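# Unpack heat sink and slip sheet onto pads

## Task

Remove the finned metal heat sink and the slip sheet beneath it from their crate. Place the heat sink upright with its fins pointing up, entirely within the outline of the small pad. Lay the sheet flat, entirely within the outline of the large pad. Afterwards, return every tool you used to the stand slot it came from, release everything, and move the arm well away from the tools. The heat sink is too wide for grip50, and a locked-on tool counts as part of the arm.

## Robot and tools

ROBOT. There is one six-joint arm with a tool changer at its wrist. Three tools hang in forks on a stand: grip50 (a small two-finger gripper, 50 mm maximum opening), grip85 (a larger two-finger gripper, 85 mm) and cup (a suction cup). tool_id in the result shows which one is attached: grip50, grip85, cup or none. Readings named after a tool show n/a until that tool is attached and has finished starting up.

FRAMES. The scene frame has its origin on the table surface below the arm base, +z up, and +y to the left when facing along +x. end_effector_position (metres) and end_effector_quat_wxyz (w first) describe the center of the changer's flat face in that frame. The face's own z axis points away from the arm. Tool points, in mm on the face axes: grip50 grip point (0, -25, 180); grip85 grip point (0, 0, 173) when closed and 13 mm closer to the face when fully open; cup rim center (0, 0, 175). Both grippers close along the face x axis. The reported position can be slightly wrong at long reach.

execute_actions(actions). actions is a list of up to 15 actions. Each action is a table of up to 15 rows, and each row lasts one 1/30 s step. If a table has fewer than 15 rows, its last row repeats until 15 steps have passed. Each row holds 15 numbers in this order: x, y, z, qw, qx, qy, qz (an absolute pose of the changer face in the scene frame, metres and unit quaternion), then lock, grip50_position, grip50_force_limit, grip50_speed, grip85_position, grip85_force_limit, grip85_speed, cup_suction. The last eight each run from -1 to 1. Repeat the wanted quaternion in every row rather than copying a drifted reported one. A target more than 0.6 m from the face's current position along any face axis is refused. If the first action fails this or anything is malformed, the whole call is rejected. Each step the commanded pose is clipped to 100 mm and 16 degrees from the measured pose, so far targets take several actions. An empty list just returns the state and images.

Tool numbers: lock above 0 locks, below 0 unlocks, and 0 keeps the last command (about 1 s to take effect). Gripper position: +1 fully open; grip50 pads meet near -0.65, grip85 near -0.8; -1 closes until blocked. force_limit: -1 is about 20 N, +1 about 185 N (grip50) or 235 N (grip85). speed: -1 about 20 mm/s, +1 about 150 mm/s. cup_suction above 0.01 means on; 0.01 or less means off, with venting.

move(target, speed, stop_force, blocking). target is a single 15-number row, laid out as above, giving an absolute face pose. The face follows a straight path to it lasting 0.5 to 10 s. speed is in m/s, 0.002 to 0.5 (default 0.25), and turning is capped at twice that in rad/s. stop_force (9 to 40 N, optional) ends the path when the wrist sensor feels that much added push against the motion. Use it only with very slow, non-rotating moves, and omit it when moving away from a surface. blocking=false returns after 0.5 s while the arm keeps going; it cannot be combined with stop_force. The move: line reports the ending (done, contact, off_target, moving, held, fault), the limits that acted (paced, held) and the distance left.

wait(seconds): 0 to 10; holds the last command or lets a running move continue. stop(): brakes a running move. zoom_image(camera, region): camera is cam_head_left, cam_head_right or cam_wrist; region is [x0, y0, x1, y1] in pixels, at most 504 by 504. finished_scene(scene): ends the scene with the given number, irreversibly.

RESULTS. Each result lists the face pose and velocities, Hand target, joint positions and torques, Wrist force and Wrist torque on the face axes (noisy, saturating near 50 N), and tool readings: plate_near, locked, unlocked, in_stand, unlock_refused, gripper object_status (0 moving, 1 blocked while opening, 2 blocked while closing, 3 at the target or pads closed) and position_measured counts, and cup_suction_measured and cup_part_present. A pose unreachable line means a clearance check altered the command.

TOOL HANDLING. To pick up a tool, align the face on the plate within about 1 mm and 1 degree, with the face -y axis toward the fork's open side. When plate_near is 1, send lock +1 and wait for locked 1. The tool then starts up: a gripper closes and reopens by itself. Lift 10 to 30 mm (about 20), slide at least 110 mm along face -y out of the fork, then rise. To return a tool, reverse that path; when in_stand is 1, hold still, send lock -1 and wait for unlocked 1. Slots are 180 mm apart. To grip, send position -1, keep it there, and look for object_status 2. A different position number (a change of 0.01 or more) resets the status. The cup needs its whole rim on a smooth flat face, away from edges; under vacuum it pulls the part up to 12 mm toward the face.

CAUTIONS. The arm is stiff: pressing even slightly past a contact, or 150 N of outside force, or a joint overload (wrist joints 26 N m) causes a 10 s stop. Approach surfaces slowly. Avoid drops, slams, knocking anything off the table, and long static loads that overheat motors (MOTOR HOT at 70 °C, fault at 85 °C). Loose objects may occasionally be nudged by outside disturbances.

Each tool is called after "Request:" by a JSON object that holds its "method" and its "body", one argument or row to a line.

## Session

Request:
{"method": "execute_actions", "body": {
  "actions": []
}}

Scene clock: 0.00 s.
end_effector_position=(+0.4292, +0.0003, +0.3473) locked=0 unlocked=1 plate_near=0 in_stand=0 unlock_refused=0 tool_id=none grip50_position_measured=n/a grip50_object_status=n/a grip85_position_measured=n/a grip85_object_status=n/a cup_suction_measured=n/a cup_part_present=n/a end_effector_quat_wxyz=(-0.002, +0.706, +0.709, +0.002) end_effector_velocity=(+0.000, +0.000, +0.000) end_effector_angular_velocity=(+0.000, -0.001, -0.000)
Joint positions: [-0.316 -1.721  2.041 -1.89  -1.571 -1.887]
Joint velocities: [ 0.     0.    -0.    -0.001  0.     0.   ]
Joint torques (N m, as the arm reports them, + toward a larger angle): no reading
Wrist force (N, on the end effector, along its own x y z axes, offset not removed): no reading
Wrist torque (N m, same axes, about the end effector's origin, offset not removed): no reading
Hand target: +0.429, +0.000, +0.347; -0.002, +0.706, +0.709, +0.002
camera_calibration (this result's frames):
cam_wrist: T_world_to_cam=[[-0.0127236, 0.999382, 0.0327748, -0.00193879], [0.955948, 0.00254442, 0.293526, -0.45098], [0.293261, 0.0350657, -0.955389, 0.249041], [0, 0, 0, 1]] pos_world=[0.358054, -0.00564773, 0.370369]

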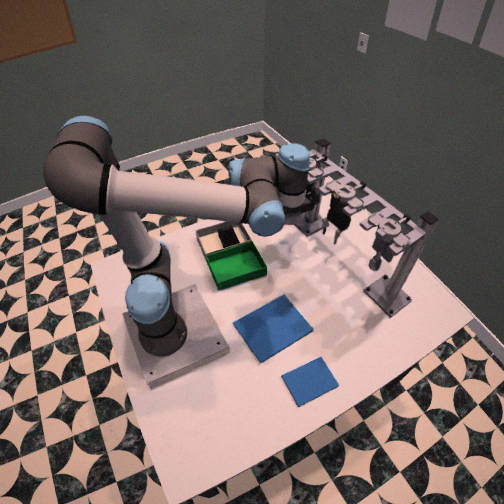

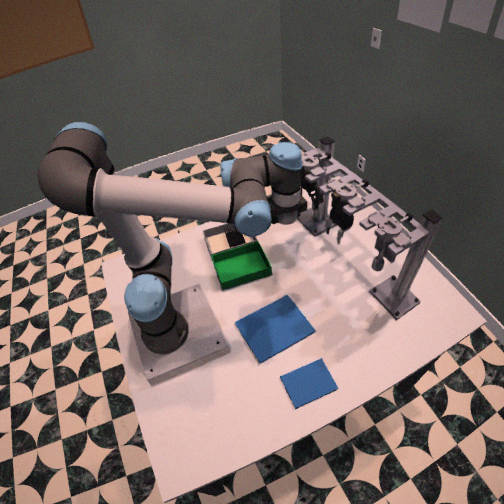

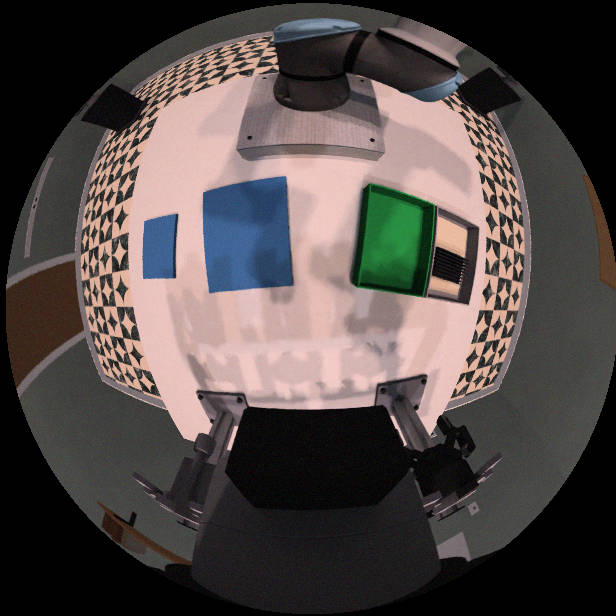

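Request:
{"method": "move", "body": {
  "target": [0.57, 0.19, 0.47, 0, 0.7071, 0.7071, 0, 0, 1, 0, 0, 1, 0, 0, 0],
  "speed": 0.25
}}

Scene clock: 3.43 s.
end_effector_position=(+0.5700, +0.1902, +0.4697) locked=0 unlocked=1 plate_near=0 in_stand=0 unlock_refused=0 tool_id=none grip50_position_measured=n/a grip50_object_status=n/a grip85_position_measured=n/a grip85_object_status=n/a cup_suction_measured=n/a cup_part_present=n/a end_effector_quat_wxyz=(+0.000, +0.707, +0.707, -0.000) end_effector_velocity=(+0.001, +0.000, +0.001) end_effector_angular_velocity=(-0.000, +0.001, -0.001)
Joint positions: [ 0.099 -1.345  1.334 -1.559 -1.576 -1.468]
Joint velocities: [ 0.001  0.004 -0.006  0.004 -0.     0.001]
Joint torques (N m, as the arm reports them, + toward a larger angle): [  5.69 -30.59 -35.28  -0.8   -1.77   1.32]
Wrist force (N, on the end effector, along its own x y z axes, offset not removed): [0.9 1.4 2.4]
Wrist torque (N m, same axes, about the end effector's origin, offset not removed): [0.10 -0.04 0.23]
Hand target: +0.570, +0.190, +0.470; +0.000, +0.707, +0.707, -0.000
Off the commanded pose: 0.000 m, 0 deg.
move: done
camera_calibration (this result's frames):
cam_wrist: T_world_to_cam=[[-0.00840377, 0.999594, 0.0272386, -0.193776], [0.955815, 0.0000251495, 0.293969, -0.621635], [0.293849, 0.0285056, -0.955427, 0.319004], [0, 0, 0, 1]] pos_world=[0.498801, 0.184619, 0.492805]

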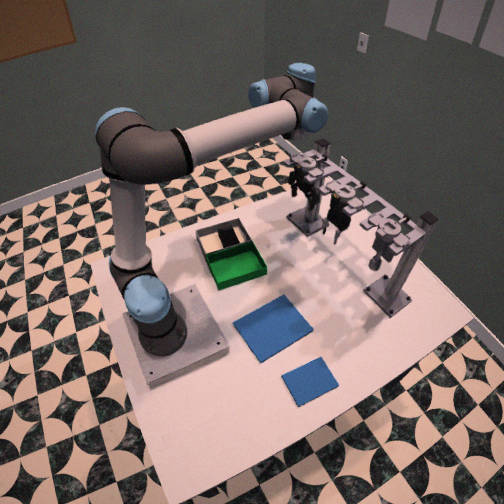

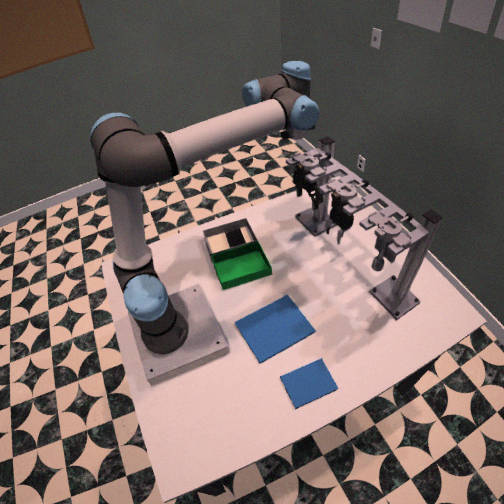

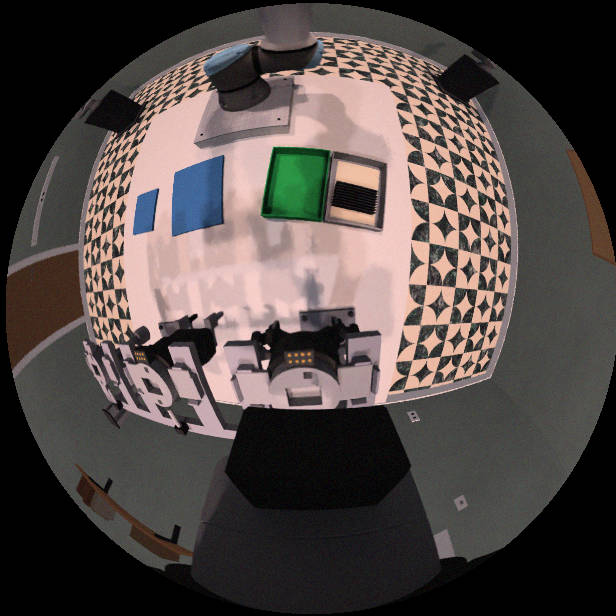

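Request:
{"method": "zoom_image", "body": {
  "camera": "cam_wrist",
  "region": [210, 320, 310, 420]
}}

Request:
{"method": "zoom_image", "body": {
  "camera": "cam_wrist",
  "region": [295, 320, 395, 420]
}}

Region (210, 320, 310, 420) of cam_wrist's 616x616 image, scaled by 5.040, with more detail than that image has.

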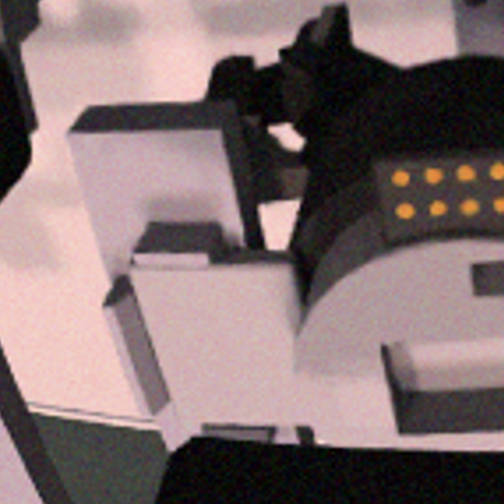

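Region (295, 320, 395, 420) of cam_wrist's 616x616 image, scaled by 5.040, with more detail than that image has.

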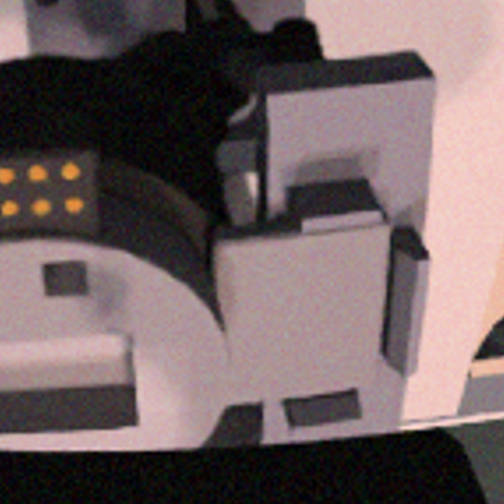

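Request:
{"method": "move", "body": {
  "target": [0.6198, 0.1863, 0.40, 0, 0.6782, 0.7349, 0, 0, 1, 0, 0, 1, 0, 0, 0],
  "speed": 0.12
}}

Request:
{"method": "zoom_image", "body": {
  "camera": "cam_wrist",
  "region": [160, 285, 320, 425]
}}

Request:
{"method": "zoom_image", "body": {
  "camera": "cam_wrist",
  "region": [300, 285, 460, 425]
}}

Request:
{"method": "move", "body": {
  "target": [0.6198, 0.1863, 0.3754, 0, 0.6782, 0.7349, 0, 0, 1, 0, 0, 1, 0, 0, 0],
  "speed": 0.05
}}

Request:
{"method": "zoom_image", "body": {
  "camera": "cam_wrist",
  "region": [240, 330, 390, 420]
}}

Request:
{"method": "zoom_image", "body": {
  "camera": "cam_wrist",
  "region": [130, 300, 490, 440]
}}

Scene clock: 11.60 s.
end_effector_position=(+0.6196, +0.1863, +0.4000) locked=0 unlocked=1 plate_near=0 in_stand=0 unlock_refused=0 tool_id=none grip50_position_measured=n/a grip50_object_status=n/a grip85_position_measured=n/a grip85_object_status=n/a cup_suction_measured=n/a cup_part_present=n/a end_effector_quat_wxyz=(-0.000, +0.678, +0.735, -0.000) end_effector_velocity=(+0.001, -0.000, -0.001) end_effector_angular_velocity=(-0.000, +0.000, +0.000)
Joint positions: [ 0.084 -1.221  1.351 -1.7   -1.575 -1.563]
Joint velocities: [-0.001  0.003 -0.001 -0.001 -0.    -0.001]
Joint torques (N m, as the arm reports them, + toward a larger angle): [ -7.35 -36.23 -35.83  -5.73   1.96  -1.41]
Wrist force (N, on the end effector, along its own x y z axes, offset not removed): [-4.2 1.3 2.7]
Wrist torque (N m, same axes, about the end effector's origin, offset not removed): [0.36 0.22 -0.04]
Hand target: +0.620, +0.186, +0.400; -0.000, +0.678, +0.735, +0.000
Off the commanded pose: 0.000 m, 0 deg.
move: done
camera_calibration (this result's frames):
cam_wrist: T_world_to_cam=[[-0.0883952, 0.995701, 0.0276657, -0.137493], [0.952765, 0.0764163, 0.293938, -0.660964], [0.290561, 0.0523416, -0.955424, 0.235506], [0, 0, 0, 1]] pos_world=[0.54916, 0.175083, 0.423095]

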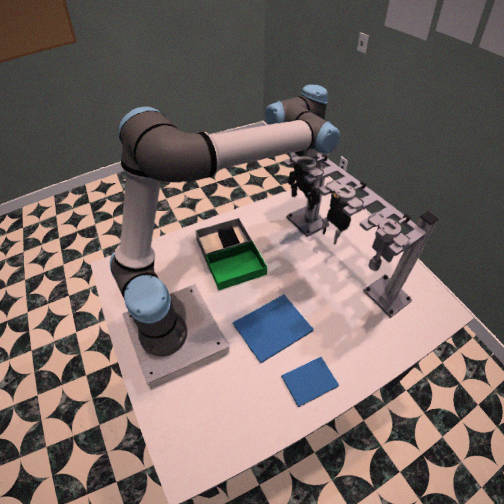

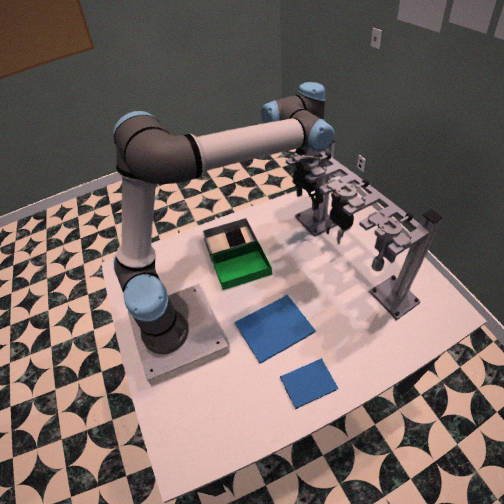

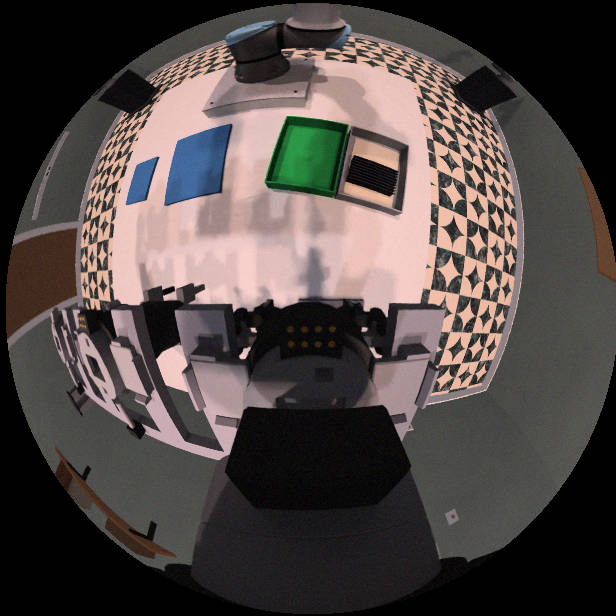

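Region (160, 285, 320, 425) of cam_wrist's 616x616 image, scaled by 3.150, with more detail than that image has; it fills the top 441 rows of this view, and the rest is white.

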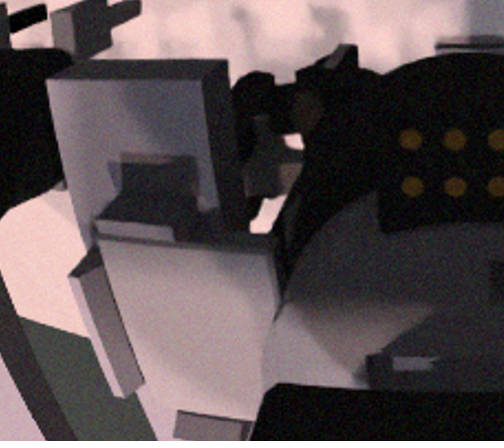

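Region (300, 285, 460, 425) of cam_wrist's 616x616 image, scaled by 3.150, with more detail than that image has; it fills the top 441 rows of this view, and the rest is white.

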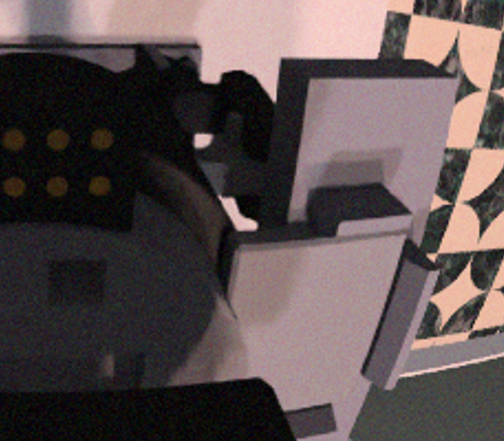

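Scene clock: 12.43 s.
end_effector_position=(+0.6198, +0.1863, +0.3755) locked=0 unlocked=1 plate_near=0 in_stand=0 unlock_refused=0 tool_id=none grip50_position_measured=n/a grip50_object_status=n/a grip85_position_measured=n/a grip85_object_status=n/a cup_suction_measured=n/a cup_part_present=n/a end_effector_quat_wxyz=(-0.000, +0.678, +0.735, -0.000) end_effector_velocity=(+0.000, -0.001, -0.001) end_effector_angular_velocity=(-0.000, -0.000, -0.002)
Joint positions: [ 0.084 -1.212  1.401 -1.759 -1.575 -1.563]
Joint velocities: [-0.002  0.001  0.003 -0.004 -0.     0.   ]
Joint torques (N m, as the arm reports them, + toward a larger angle): [ -6.83 -36.7  -18.37  -5.78   0.35  -1.45]
Wrist force (N, on the end effector, along its own x y z axes, offset not removed): [-1.7 1.0 0.5]
Wrist torque (N m, same axes, about the end effector's origin, offset not removed): [0.32 0.03 0.07]
Hand target: +0.620, +0.186, +0.375; -0.000, +0.678, +0.735, -0.000
Off the commanded pose: 0.000 m, 0 deg.
move: done
camera_calibration (this result's frames):
cam_wrist: T_world_to_cam=[[-0.0884683, 0.995695, 0.0276672, -0.13675], [0.952752, 0.0764846, 0.293961, -0.653901], [0.290579, 0.0523662, -0.955417, 0.212071], [0, 0, 0, 1]] pos_world=[0.549284, 0.175069, 0.398621]

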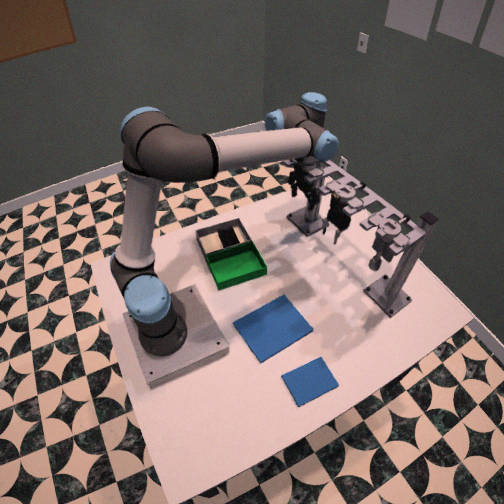

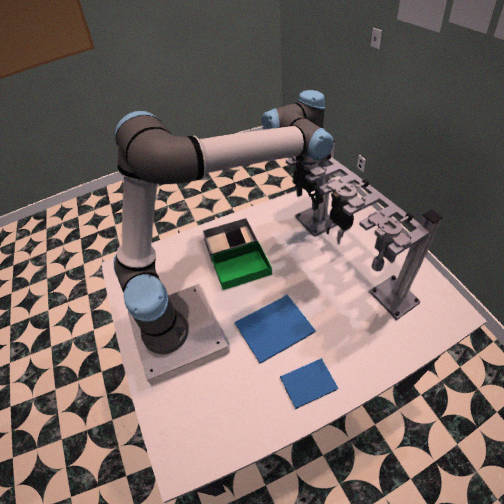

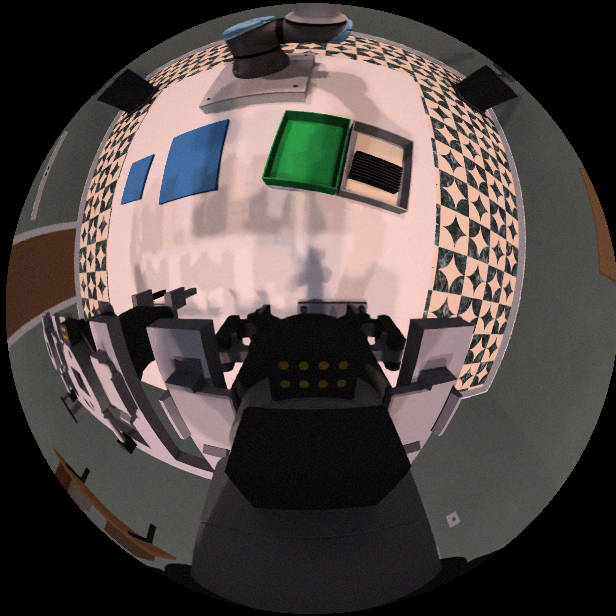

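Region (240, 330, 390, 420) of cam_wrist's 616x616 image, scaled by 3.360, with more detail than that image has; it fills the top 302 rows of this view, and the rest is white.

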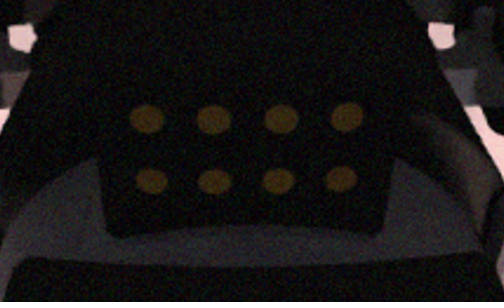

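Region (130, 300, 490, 440) of cam_wrist's 616x616 image, scaled by 1.400, with more detail than that image has.

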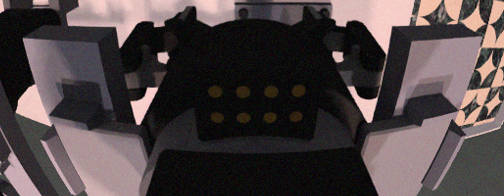

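Request:
{"method": "move", "body": {
  "target": [0.6201, 0.1864, 0.366, 0, 0.6782, 0.7349, 0, 0, 1, 0, 0, 1, 0, 0, 0],
  "speed": 0.015,
  "stop_force": 10
}}

Request:
{"method": "move", "body": {
  "target": [0.6201, 0.1864, 0.352, 0, 0.6782, 0.7349, 0, 0, 1, 0, 0, 1, 0, 0, 0],
  "speed": 0.003,
  "stop_force": 9
}}

Scene clock: 16.07 s.
end_effector_position=(+0.6201, +0.1864, +0.3661) locked=0 unlocked=1 plate_near=0 in_stand=0 unlock_refused=0 tool_id=none grip50_position_measured=n/a grip50_object_status=n/a grip85_position_measured=n/a grip85_object_status=n/a cup_suction_measured=n/a cup_part_present=n/a end_effector_quat_wxyz=(-0.000, +0.678, +0.735, -0.000) end_effector_velocity=(-0.000, +0.001, -0.001) end_effector_angular_velocity=(+0.000, -0.001, +0.001)
Joint positions: [ 0.084 -1.207  1.418 -1.782 -1.575 -1.563]
Joint velocities: [ 0.001  0.001  0.002 -0.003  0.     0.   ]
Joint torques (N m, as the arm reports them, + toward a larger angle): [ -0.24 -36.2  -17.    -5.72  -1.77   0.02]
Wrist force (N, on the end effector, along its own x y z axes, offset not removed): [-2.9 1.8 0.0]
Wrist torque (N m, same axes, about the end effector's origin, offset not removed): [0.27 0.18 0.00]
Hand target: +0.620, +0.186, +0.366; -0.000, +0.678, +0.735, -0.000
Off the commanded pose: 0.000 m, 0 deg.
move: done
camera_calibration (this result's frames):
cam_wrist: T_world_to_cam=[[-0.0884691, 0.995695, 0.0276496, -0.136522], [0.952751, 0.0764903, 0.293964, -0.651446], [0.290584, 0.0523499, -0.955416, 0.202972], [0, 0, 0, 1]] pos_world=[0.549608, 0.175138, 0.3892]

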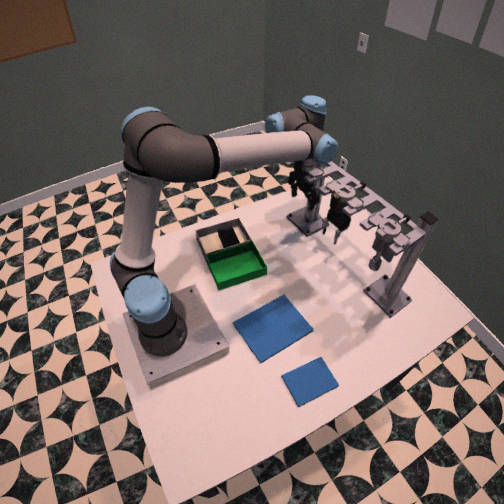

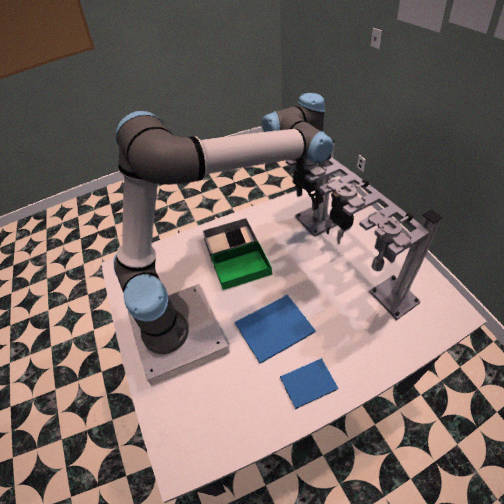

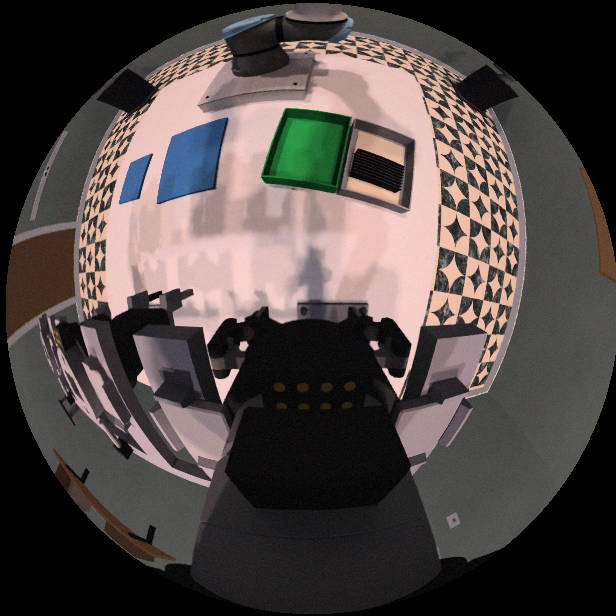

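Scene clock: 18.40 s.
end_effector_position=(+0.6201, +0.1864, +0.3601) locked=0 unlocked=1 plate_near=1 in_stand=1 unlock_refused=0 tool_id=none grip50_position_measured=n/a grip50_object_status=n/a grip85_position_measured=n/a grip85_object_status=n/a cup_suction_measured=n/a cup_part_present=n/a end_effector_quat_wxyz=(+0.000, +0.678, +0.735, +0.000) end_effector_velocity=(-0.000, +0.001, +0.000) end_effector_angular_velocity=(+0.001, +0.003, +0.000)
Joint positions: [ 0.084 -1.204  1.43  -1.796 -1.575 -1.563]
Joint velocities: [ 0.001  0.    -0.002  0.005  0.001  0.   ]
Joint torques (N m, as the arm reports them, + toward a larger angle): [ -6.41 -38.57 -24.42   3.11  -1.6   -0.14]
Wrist force (N, on the end effector, along its own x y z axes, offset not removed): [7.2 12.2 -12.9]
Wrist torque (N m, same axes, about the end effector's origin, offset not removed): [-0.08 0.26 -0.85]
Hand target: +0.620, +0.186, +0.360; +0.000, +0.678, +0.735, +0.000
Off the commanded pose: 0.008 m, 0 deg.
move: contact
camera_calibration (this result's frames):
cam_wrist: T_world_to_cam=[[-0.0885404, 0.995689, 0.0276496, -0.136338], [0.952722, 0.0765544, 0.29404, -0.649709], [0.290655, 0.0523768, -0.955393, 0.197177], [0, 0, 0, 1]] pos_world=[0.54961, 0.175161, 0.383191]

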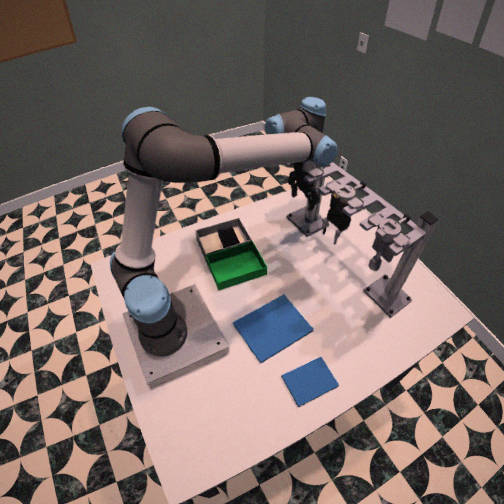

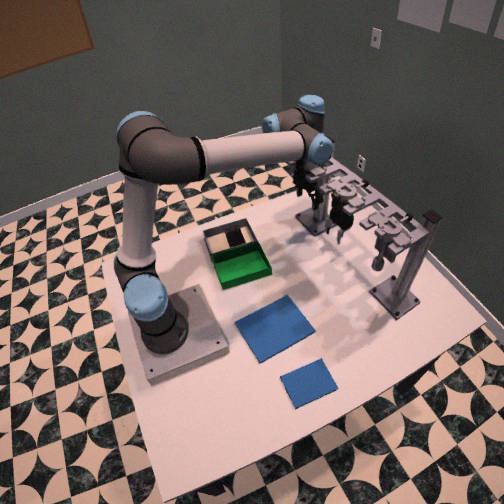

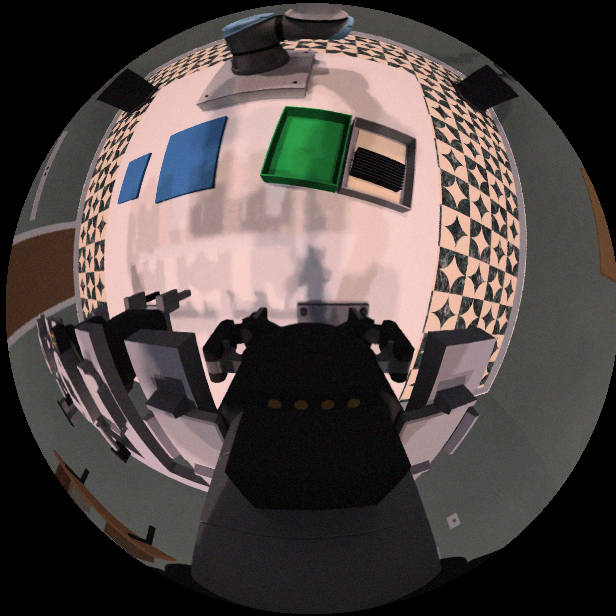

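Request:
{"method": "execute_actions", "body": {
  "actions": []
}}

Scene clock: 23.90 s.
end_effector_position=(+0.6201, +0.1864, +0.3603) locked=0 unlocked=1 plate_near=1 in_stand=1 unlock_refused=0 tool_id=none grip50_position_measured=n/a grip50_object_status=n/a grip85_position_measured=n/a grip85_object_status=n/a cup_suction_measured=n/a cup_part_present=n/a end_effector_quat_wxyz=(+0.000, +0.678, +0.735, +0.000) end_effector_velocity=(-0.000, +0.001, -0.000) end_effector_angular_velocity=(+0.000, +0.001, +0.000)
Joint positions: [ 0.084 -1.204  1.429 -1.796 -1.575 -1.563]
Joint velocities: [0.001 0.    0.    0.    0.    0.001]
Joint torques (N m, as the arm reports them, + toward a larger angle): [ -7.22 -59.65 -30.61  -3.54  -1.41   1.83]
Wrist force (N, on the end effector, along its own x y z axes, offset not removed): [9.6 12.3 -1.3]
Wrist torque (N m, same axes, about the end effector's origin, offset not removed): [0.04 0.03 -0.64]
Hand target: +0.620, +0.186, +0.360; +0.000, +0.678, +0.735, +0.000
Off the commanded pose: 0.008 m, 0 deg.
camera_calibration (this result's frames):
cam_wrist: T_world_to_cam=[[-0.0884797, 0.995694, 0.0276494, -0.136381], [0.952709, 0.0764931, 0.2941, -0.649782], [0.290718, 0.0523637, -0.955375, 0.197342], [0, 0, 0, 1]] pos_world=[0.549615, 0.175164, 0.383407]

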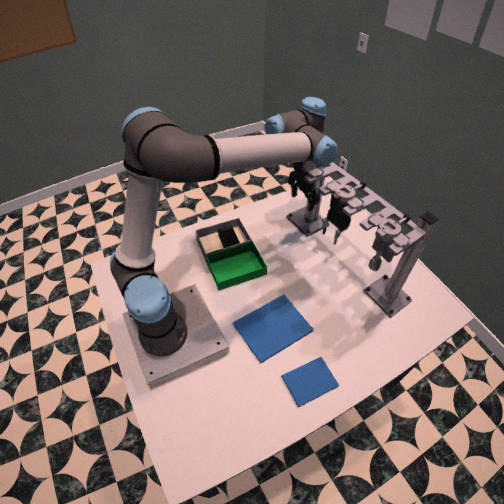

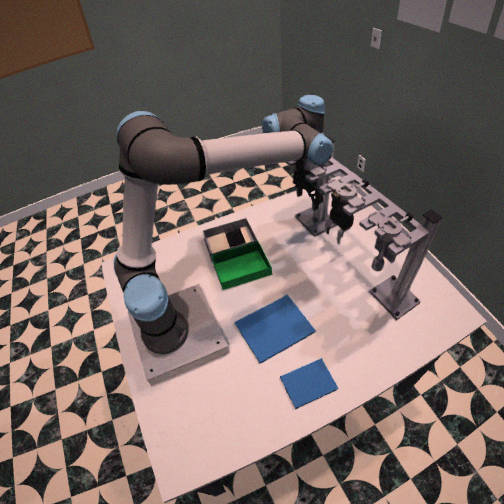

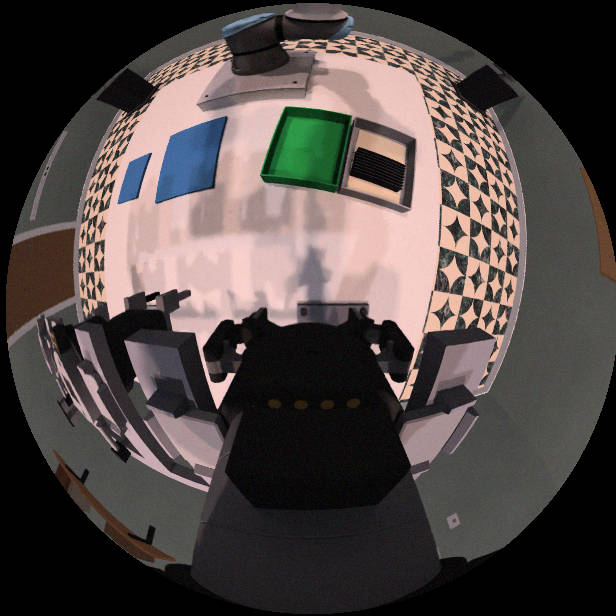

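Request:
{"method": "execute_actions", "body": {
  "actions": [
    [[0.6203,0.1865,0.3603,0,0.6773,0.7358,0,0,0,0,0,1,0,0,0]],
    [[0.6205,0.1867,0.3603,0,0.6763,0.7367,0,0,0,0,0,1,0,0,0]]
  ]
}}

Scene clock: 26.50 s.
end_effector_position=(+0.6205, +0.1867, +0.3603) locked=0 unlocked=1 plate_near=1 in_stand=1 unlock_refused=0 tool_id=none grip50_position_measured=n/a grip50_object_status=n/a grip85_position_measured=n/a grip85_object_status=n/a cup_suction_measured=n/a cup_part_present=n/a end_effector_quat_wxyz=(+0.000, +0.676, +0.737, +0.000) end_effector_velocity=(+0.000, -0.001, -0.000) end_effector_angular_velocity=(+0.000, +0.001, -0.002)
Joint positions: [ 0.085 -1.202  1.428 -1.795 -1.575 -1.568]
Joint velocities: [-0.002  0.     0.001 -0.     0.     0.   ]
Joint torques (N m, as the arm reports them, + toward a larger angle): [  6.08 -35.96 -35.32  -0.72  -1.3   -1.39]
Wrist force (N, on the end effector, along its own x y z axes, offset not removed): [-2.2 1.6 -1.3]
Wrist torque (N m, same axes, about the end effector's origin, offset not removed): [0.33 0.15 0.02]
Hand target: +0.620, +0.187, +0.360; +0.000, +0.676, +0.737, -0.000
Off the commanded pose: 0.000 m, 0 deg.
camera_calibration (this result's frames):
cam_wrist: T_world_to_cam=[[-0.0936548, 0.995221, 0.0276491, -0.133338], [0.952335, 0.0814518, 0.293979, -0.650832], [0.290322, 0.0538637, -0.955412, 0.197188], [0, 0, 0, 1]] pos_world=[0.550075, 0.175091, 0.383413]

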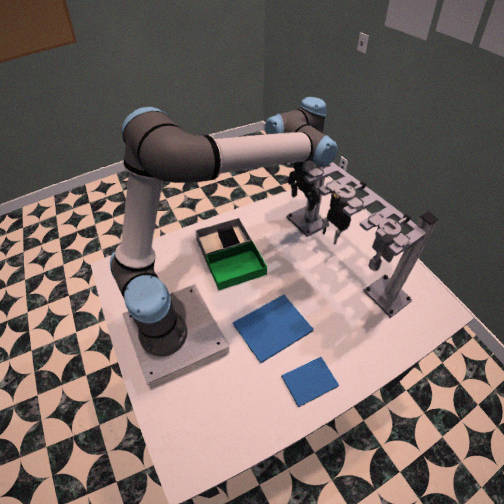

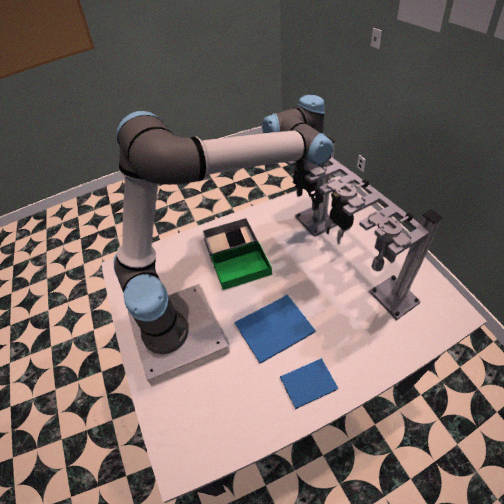

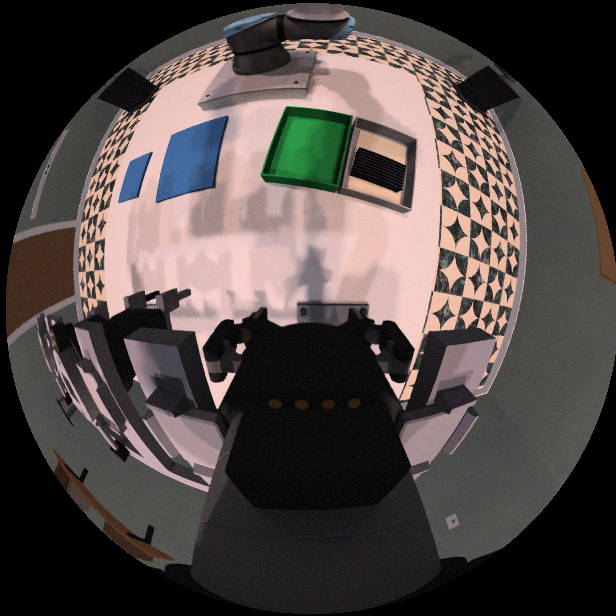

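Forces relieved. Lock.

Request:
{"method": "execute_actions", "body": {
  "actions": [
    [[0.6205,0.1867,0.3603,0,0.6763,0.7367,0,1,0,0,0,1,0,0,0]],
    [[0.6205,0.1867,0.3603,0,0.6763,0.7367,0,1,0,0,0,1,0,0,0]],
    [[0.6205,0.1867,0.3603,0,0.6763,0.7367,0,1,0,0,0,1,0,0,0]]
  ]
}}

Request:
{"method": "move", "body": {
  "target": [0.6205,0.1867,0.3803,0,0.6763,0.7367,0,0,0,0,0,1,0,0,0],
  "speed": 0.04
}}

Scene clock: 29.40 s.
end_effector_position=(+0.6205, +0.1867, +0.3603) locked=1 unlocked=0 plate_near=1 in_stand=1 unlock_refused=0 tool_id=grip85 grip50_position_measured=n/a grip50_object_status=n/a grip85_position_measured=n/a grip85_object_status=n/a cup_suction_measured=n/a cup_part_present=n/a end_effector_quat_wxyz=(+0.000, +0.676, +0.737, +0.000) end_effector_velocity=(-0.001, +0.001, +0.000) end_effector_angular_velocity=(-0.001, +0.001, +0.003)
Joint positions: [ 0.085 -1.202  1.428 -1.795 -1.575 -1.568]
Joint velocities: [ 0.001 -0.     0.     0.001 -0.001 -0.002]
Joint torques (N m, as the arm reports them, + toward a larger angle): [  3.92 -48.28 -26.28  -2.36  -0.53  -1.12]
Wrist force (N, on the end effector, along its own x y z axes, offset not removed): [-3.4 -1.9 -9.3]
Wrist torque (N m, same axes, about the end effector's origin, offset not removed): [-0.16 0.70 -0.03]
Hand target: +0.621, +0.187, +0.360; -0.000, +0.676, +0.737, -0.000
Off the commanded pose: 0.000 m, 0 deg.
camera_calibration (this result's frames):
cam_wrist: T_world_to_cam=[[-0.0936999, 0.995217, 0.0276487, -0.133329], [0.952312, 0.0814914, 0.294042, -0.650873], [0.290383, 0.0538819, -0.955392, 0.197168], [0, 0, 0, 1]] pos_world=[0.550087, 0.175108, 0.383444]

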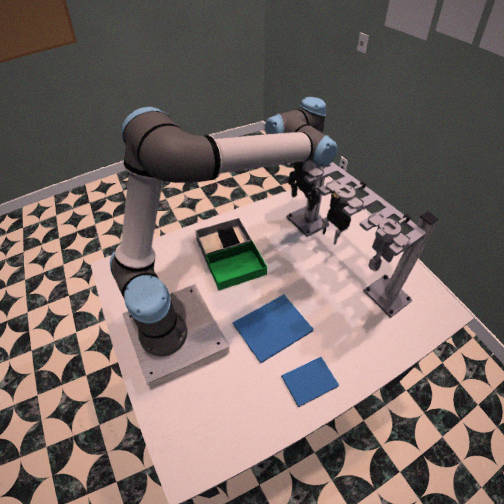

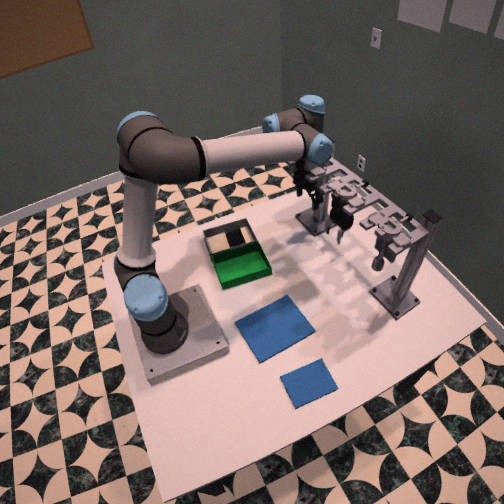

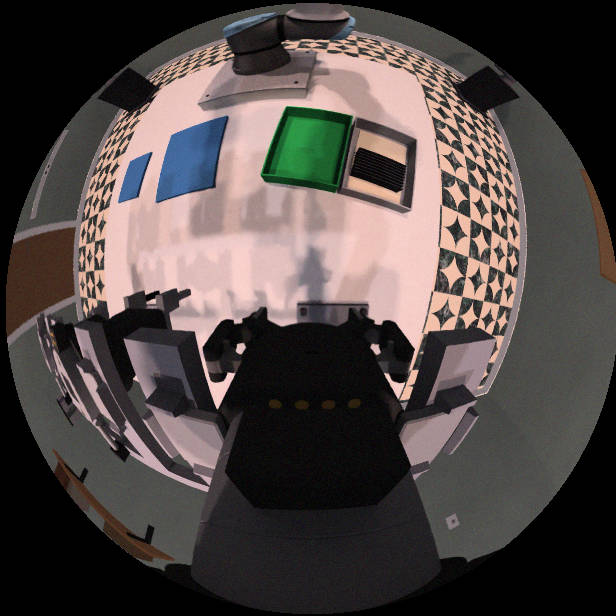

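Scene clock: 30.23 s.
end_effector_position=(+0.6205, +0.1867, +0.3802) locked=1 unlocked=0 plate_near=1 in_stand=0 unlock_refused=0 tool_id=grip85 grip50_position_measured=n/a grip50_object_status=n/a grip85_position_measured=n/a grip85_object_status=n/a cup_suction_measured=n/a cup_part_present=n/a end_effector_quat_wxyz=(+0.000, +0.676, +0.737, +0.000) end_effector_velocity=(+0.000, +0.000, +0.001) end_effector_angular_velocity=(+0.001, -0.000, +0.001)
Joint positions: [ 0.085 -1.212  1.389 -1.747 -1.575 -1.568]
Joint velocities: [-0.     0.    -0.003  0.002  0.001 -0.001]
Joint torques (N m, as the arm reports them, + toward a larger angle): [  5.6  -69.25 -42.6   -1.83   0.     1.4 ]
Wrist force (N, on the end effector, along its own x y z axes, offset not removed): [1.6 1.9 -0.3]
Wrist torque (N m, same axes, about the end effector's origin, offset not removed): [0.28 -0.06 -0.03]
Hand target: +0.621, +0.187, +0.380; +0.000, +0.676, +0.737, +0.000
Off the commanded pose: 0.000 m, 0 deg.
move: done
camera_calibration (this result's frames):
cam_wrist: T_world_to_cam=[[-0.0936873, 0.995218, 0.027649, -0.133878], [0.952331, 0.0814827, 0.293983, -0.656704], [0.290324, 0.0538734, -0.955411, 0.216205], [0, 0, 0, 1]] pos_world=[0.550087, 0.1751, 0.403326]

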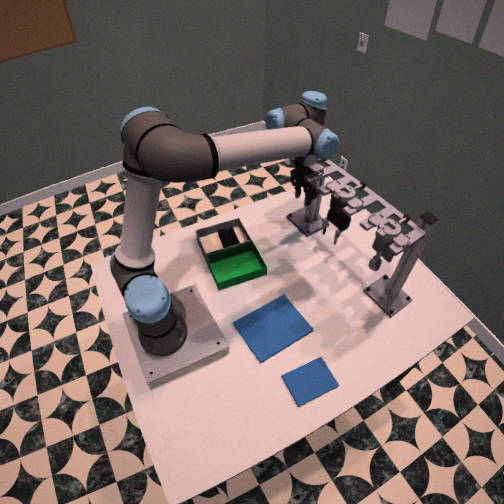

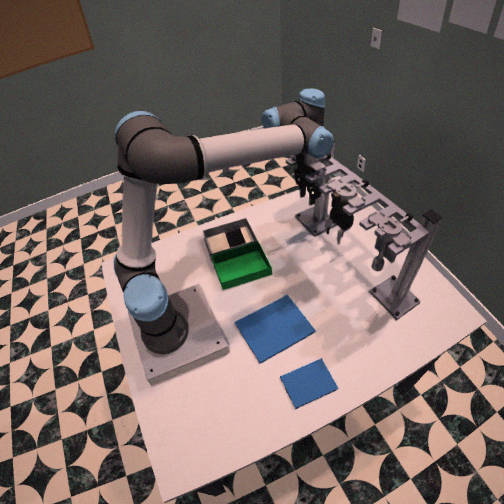

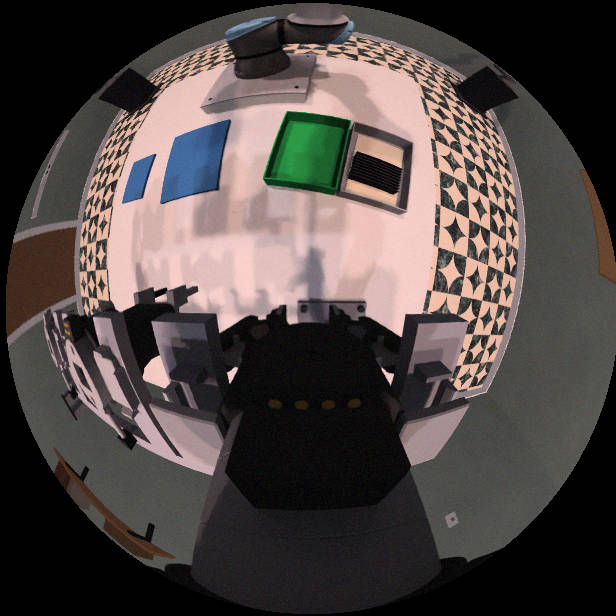

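Request:
{"method": "move", "body": {
  "target": [0.4910,0.1756,0.3803,0,0.6763,0.7367,0,0,0,0,0,1,0,0,0],
  "speed": 0.1
}}

Scene clock: 32.80 s.
end_effector_position=(+0.4911, +0.1756, +0.3805) locked=1 unlocked=0 plate_near=1 in_stand=0 unlock_refused=0 tool_id=grip85 grip50_position_measured=n/a grip50_object_status=n/a grip85_position_measured=3 grip85_object_status=3 cup_suction_measured=n/a cup_part_present=n/a end_effector_quat_wxyz=(+0.000, +0.676, +0.737, -0.000) end_effector_velocity=(-0.001, -0.000, +0.000) end_effector_angular_velocity=(+0.001, -0.000, +0.001)
Joint positions: [ 0.086 -1.512  1.757 -1.815 -1.575 -1.567]
Joint velocities: [-0.001 -0.003  0.003  0.     0.001 -0.002]
Joint torques (N m, as the arm reports them, + toward a larger angle): [ -7.35 -52.15 -24.05  -7.2    1.91  -1.39]
Wrist force (N, on the end effector, along its own x y z axes, offset not removed): [-4.8 2.4 0.2]
Wrist torque (N m, same axes, about the end effector's origin, offset not removed): [0.20 0.25 0.04]
Hand target: +0.491, +0.176, +0.380; +0.000, +0.676, +0.737, -0.000
Off the commanded pose: 0.000 m, 0 deg.
move: done
camera_calibration (this result's frames):
cam_wrist: T_world_to_cam=[[-0.0936703, 0.995222, 0.0275684, -0.134947], [0.952336, 0.0814909, 0.293963, -0.532623], [0.290312, 0.05379, -0.955419, 0.254664], [0, 0, 0, 1]] pos_world=[0.420663, 0.164008, 0.403603]

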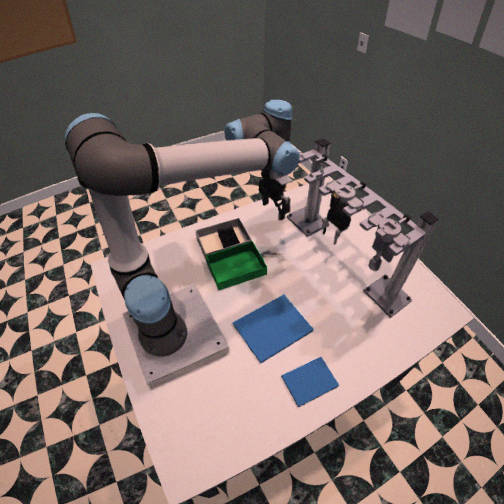

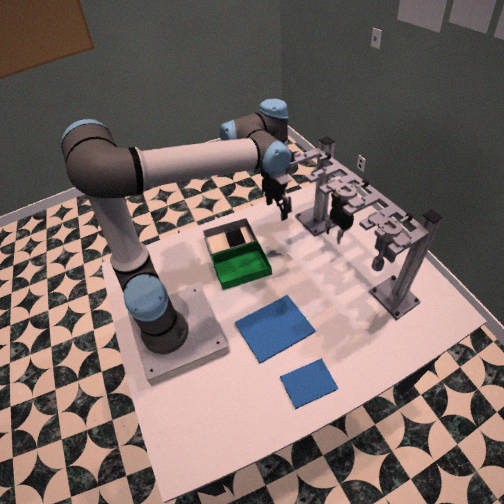

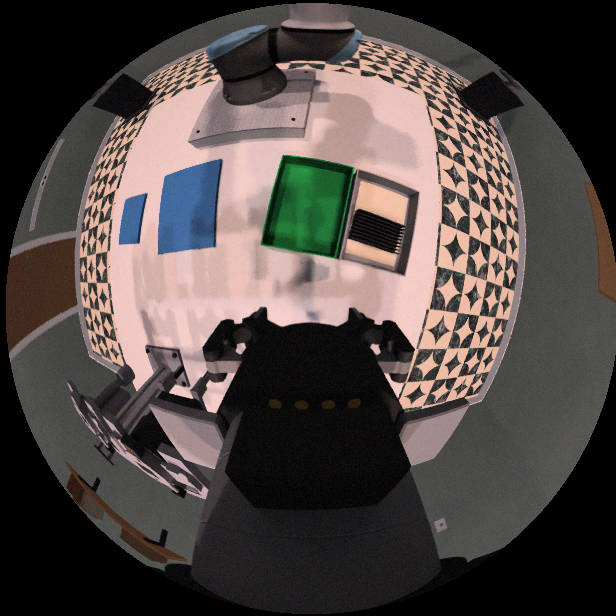

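Request:
{"method": "zoom_image", "body": {
  "camera": "cam_wrist",
  "region": [320, 150, 440, 290]
}}

Region (320, 150, 440, 290) of cam_wrist's 616x616 image, scaled by 3.600, with more detail than that image has; it fills the left 432 columns of this view, and the rest is white.

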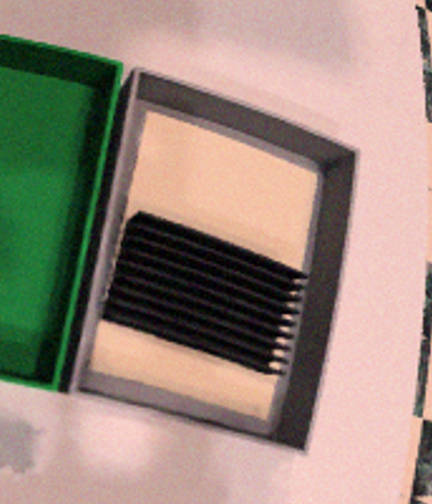

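Request:
{"method": "move", "body": {
  "target": [0.3689,0.2948,0.29,0,0.0750,0.9972,0,0,0,0,0,0.7,-0.5,0,0],
  "speed": 0.3
}}

Scene clock: 42.03 s.
end_effector_position=(+0.3688, +0.2948, +0.2901) locked=1 unlocked=0 plate_near=1 in_stand=0 unlock_refused=0 tool_id=grip85 grip50_position_measured=n/a grip50_object_status=n/a grip85_position_measured=41 grip85_object_status=3 cup_suction_measured=n/a cup_part_present=n/a end_effector_quat_wxyz=(+0.000, +0.075, +0.997, -0.000) end_effector_velocity=(-0.001, +0.001, -0.001) end_effector_angular_velocity=(-0.000, +0.001, +0.008)
Joint positions: [ 0.388 -1.548  2.044 -2.064 -1.575 -2.599]
Joint velocities: [ 0.003  0.001  0.001 -0.001 -0.    -0.005]
Joint torques (N m, as the arm reports them, + toward a larger angle): [  4.82 -22.64 -21.76  -7.46   1.91  -1.72]
Wrist force (N, on the end effector, along its own x y z axes, offset not removed): [-1.0 0.3 1.6]
Wrist torque (N m, same axes, about the end effector's origin, offset not removed): [0.15 0.09 0.04]
Hand target: +0.369, +0.295, +0.290; +0.000, +0.075, +0.997, -0.000
Off the commanded pose: 0.000 m, 0 deg.
move: done
camera_calibration (this result's frames):
cam_wrist: T_world_to_cam=[[-0.989526, 0.141699, 0.0275703, 0.319458], [0.143516, 0.945081, 0.293642, -0.355478], [0.0155525, 0.294523, -0.955518, 0.227791], [0, 0, 0, 1]] pos_world=[0.363586, 0.223598, 0.313234]

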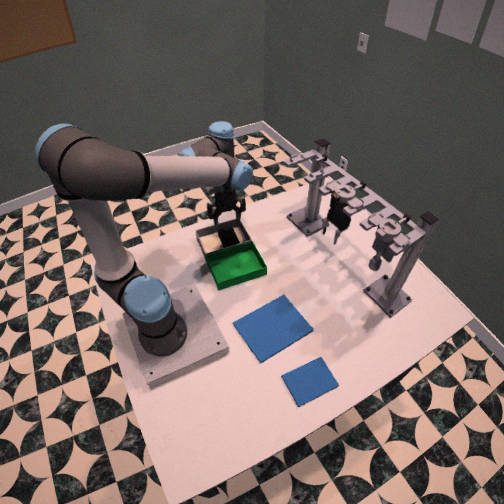

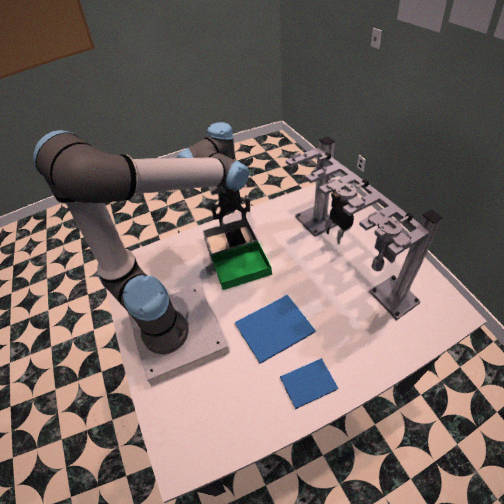

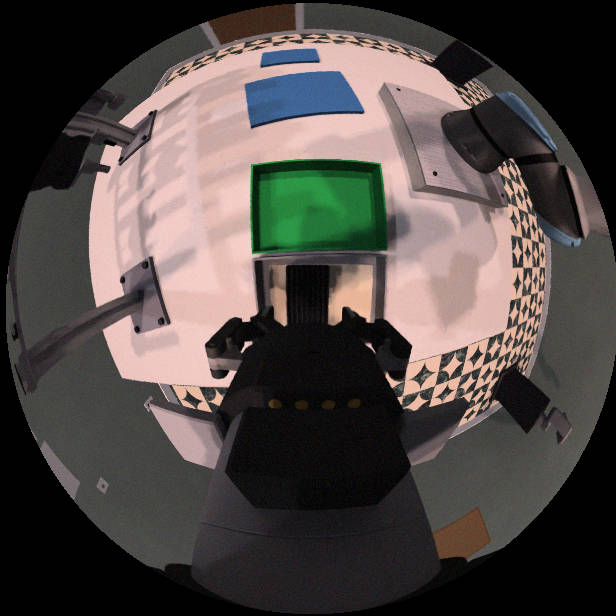

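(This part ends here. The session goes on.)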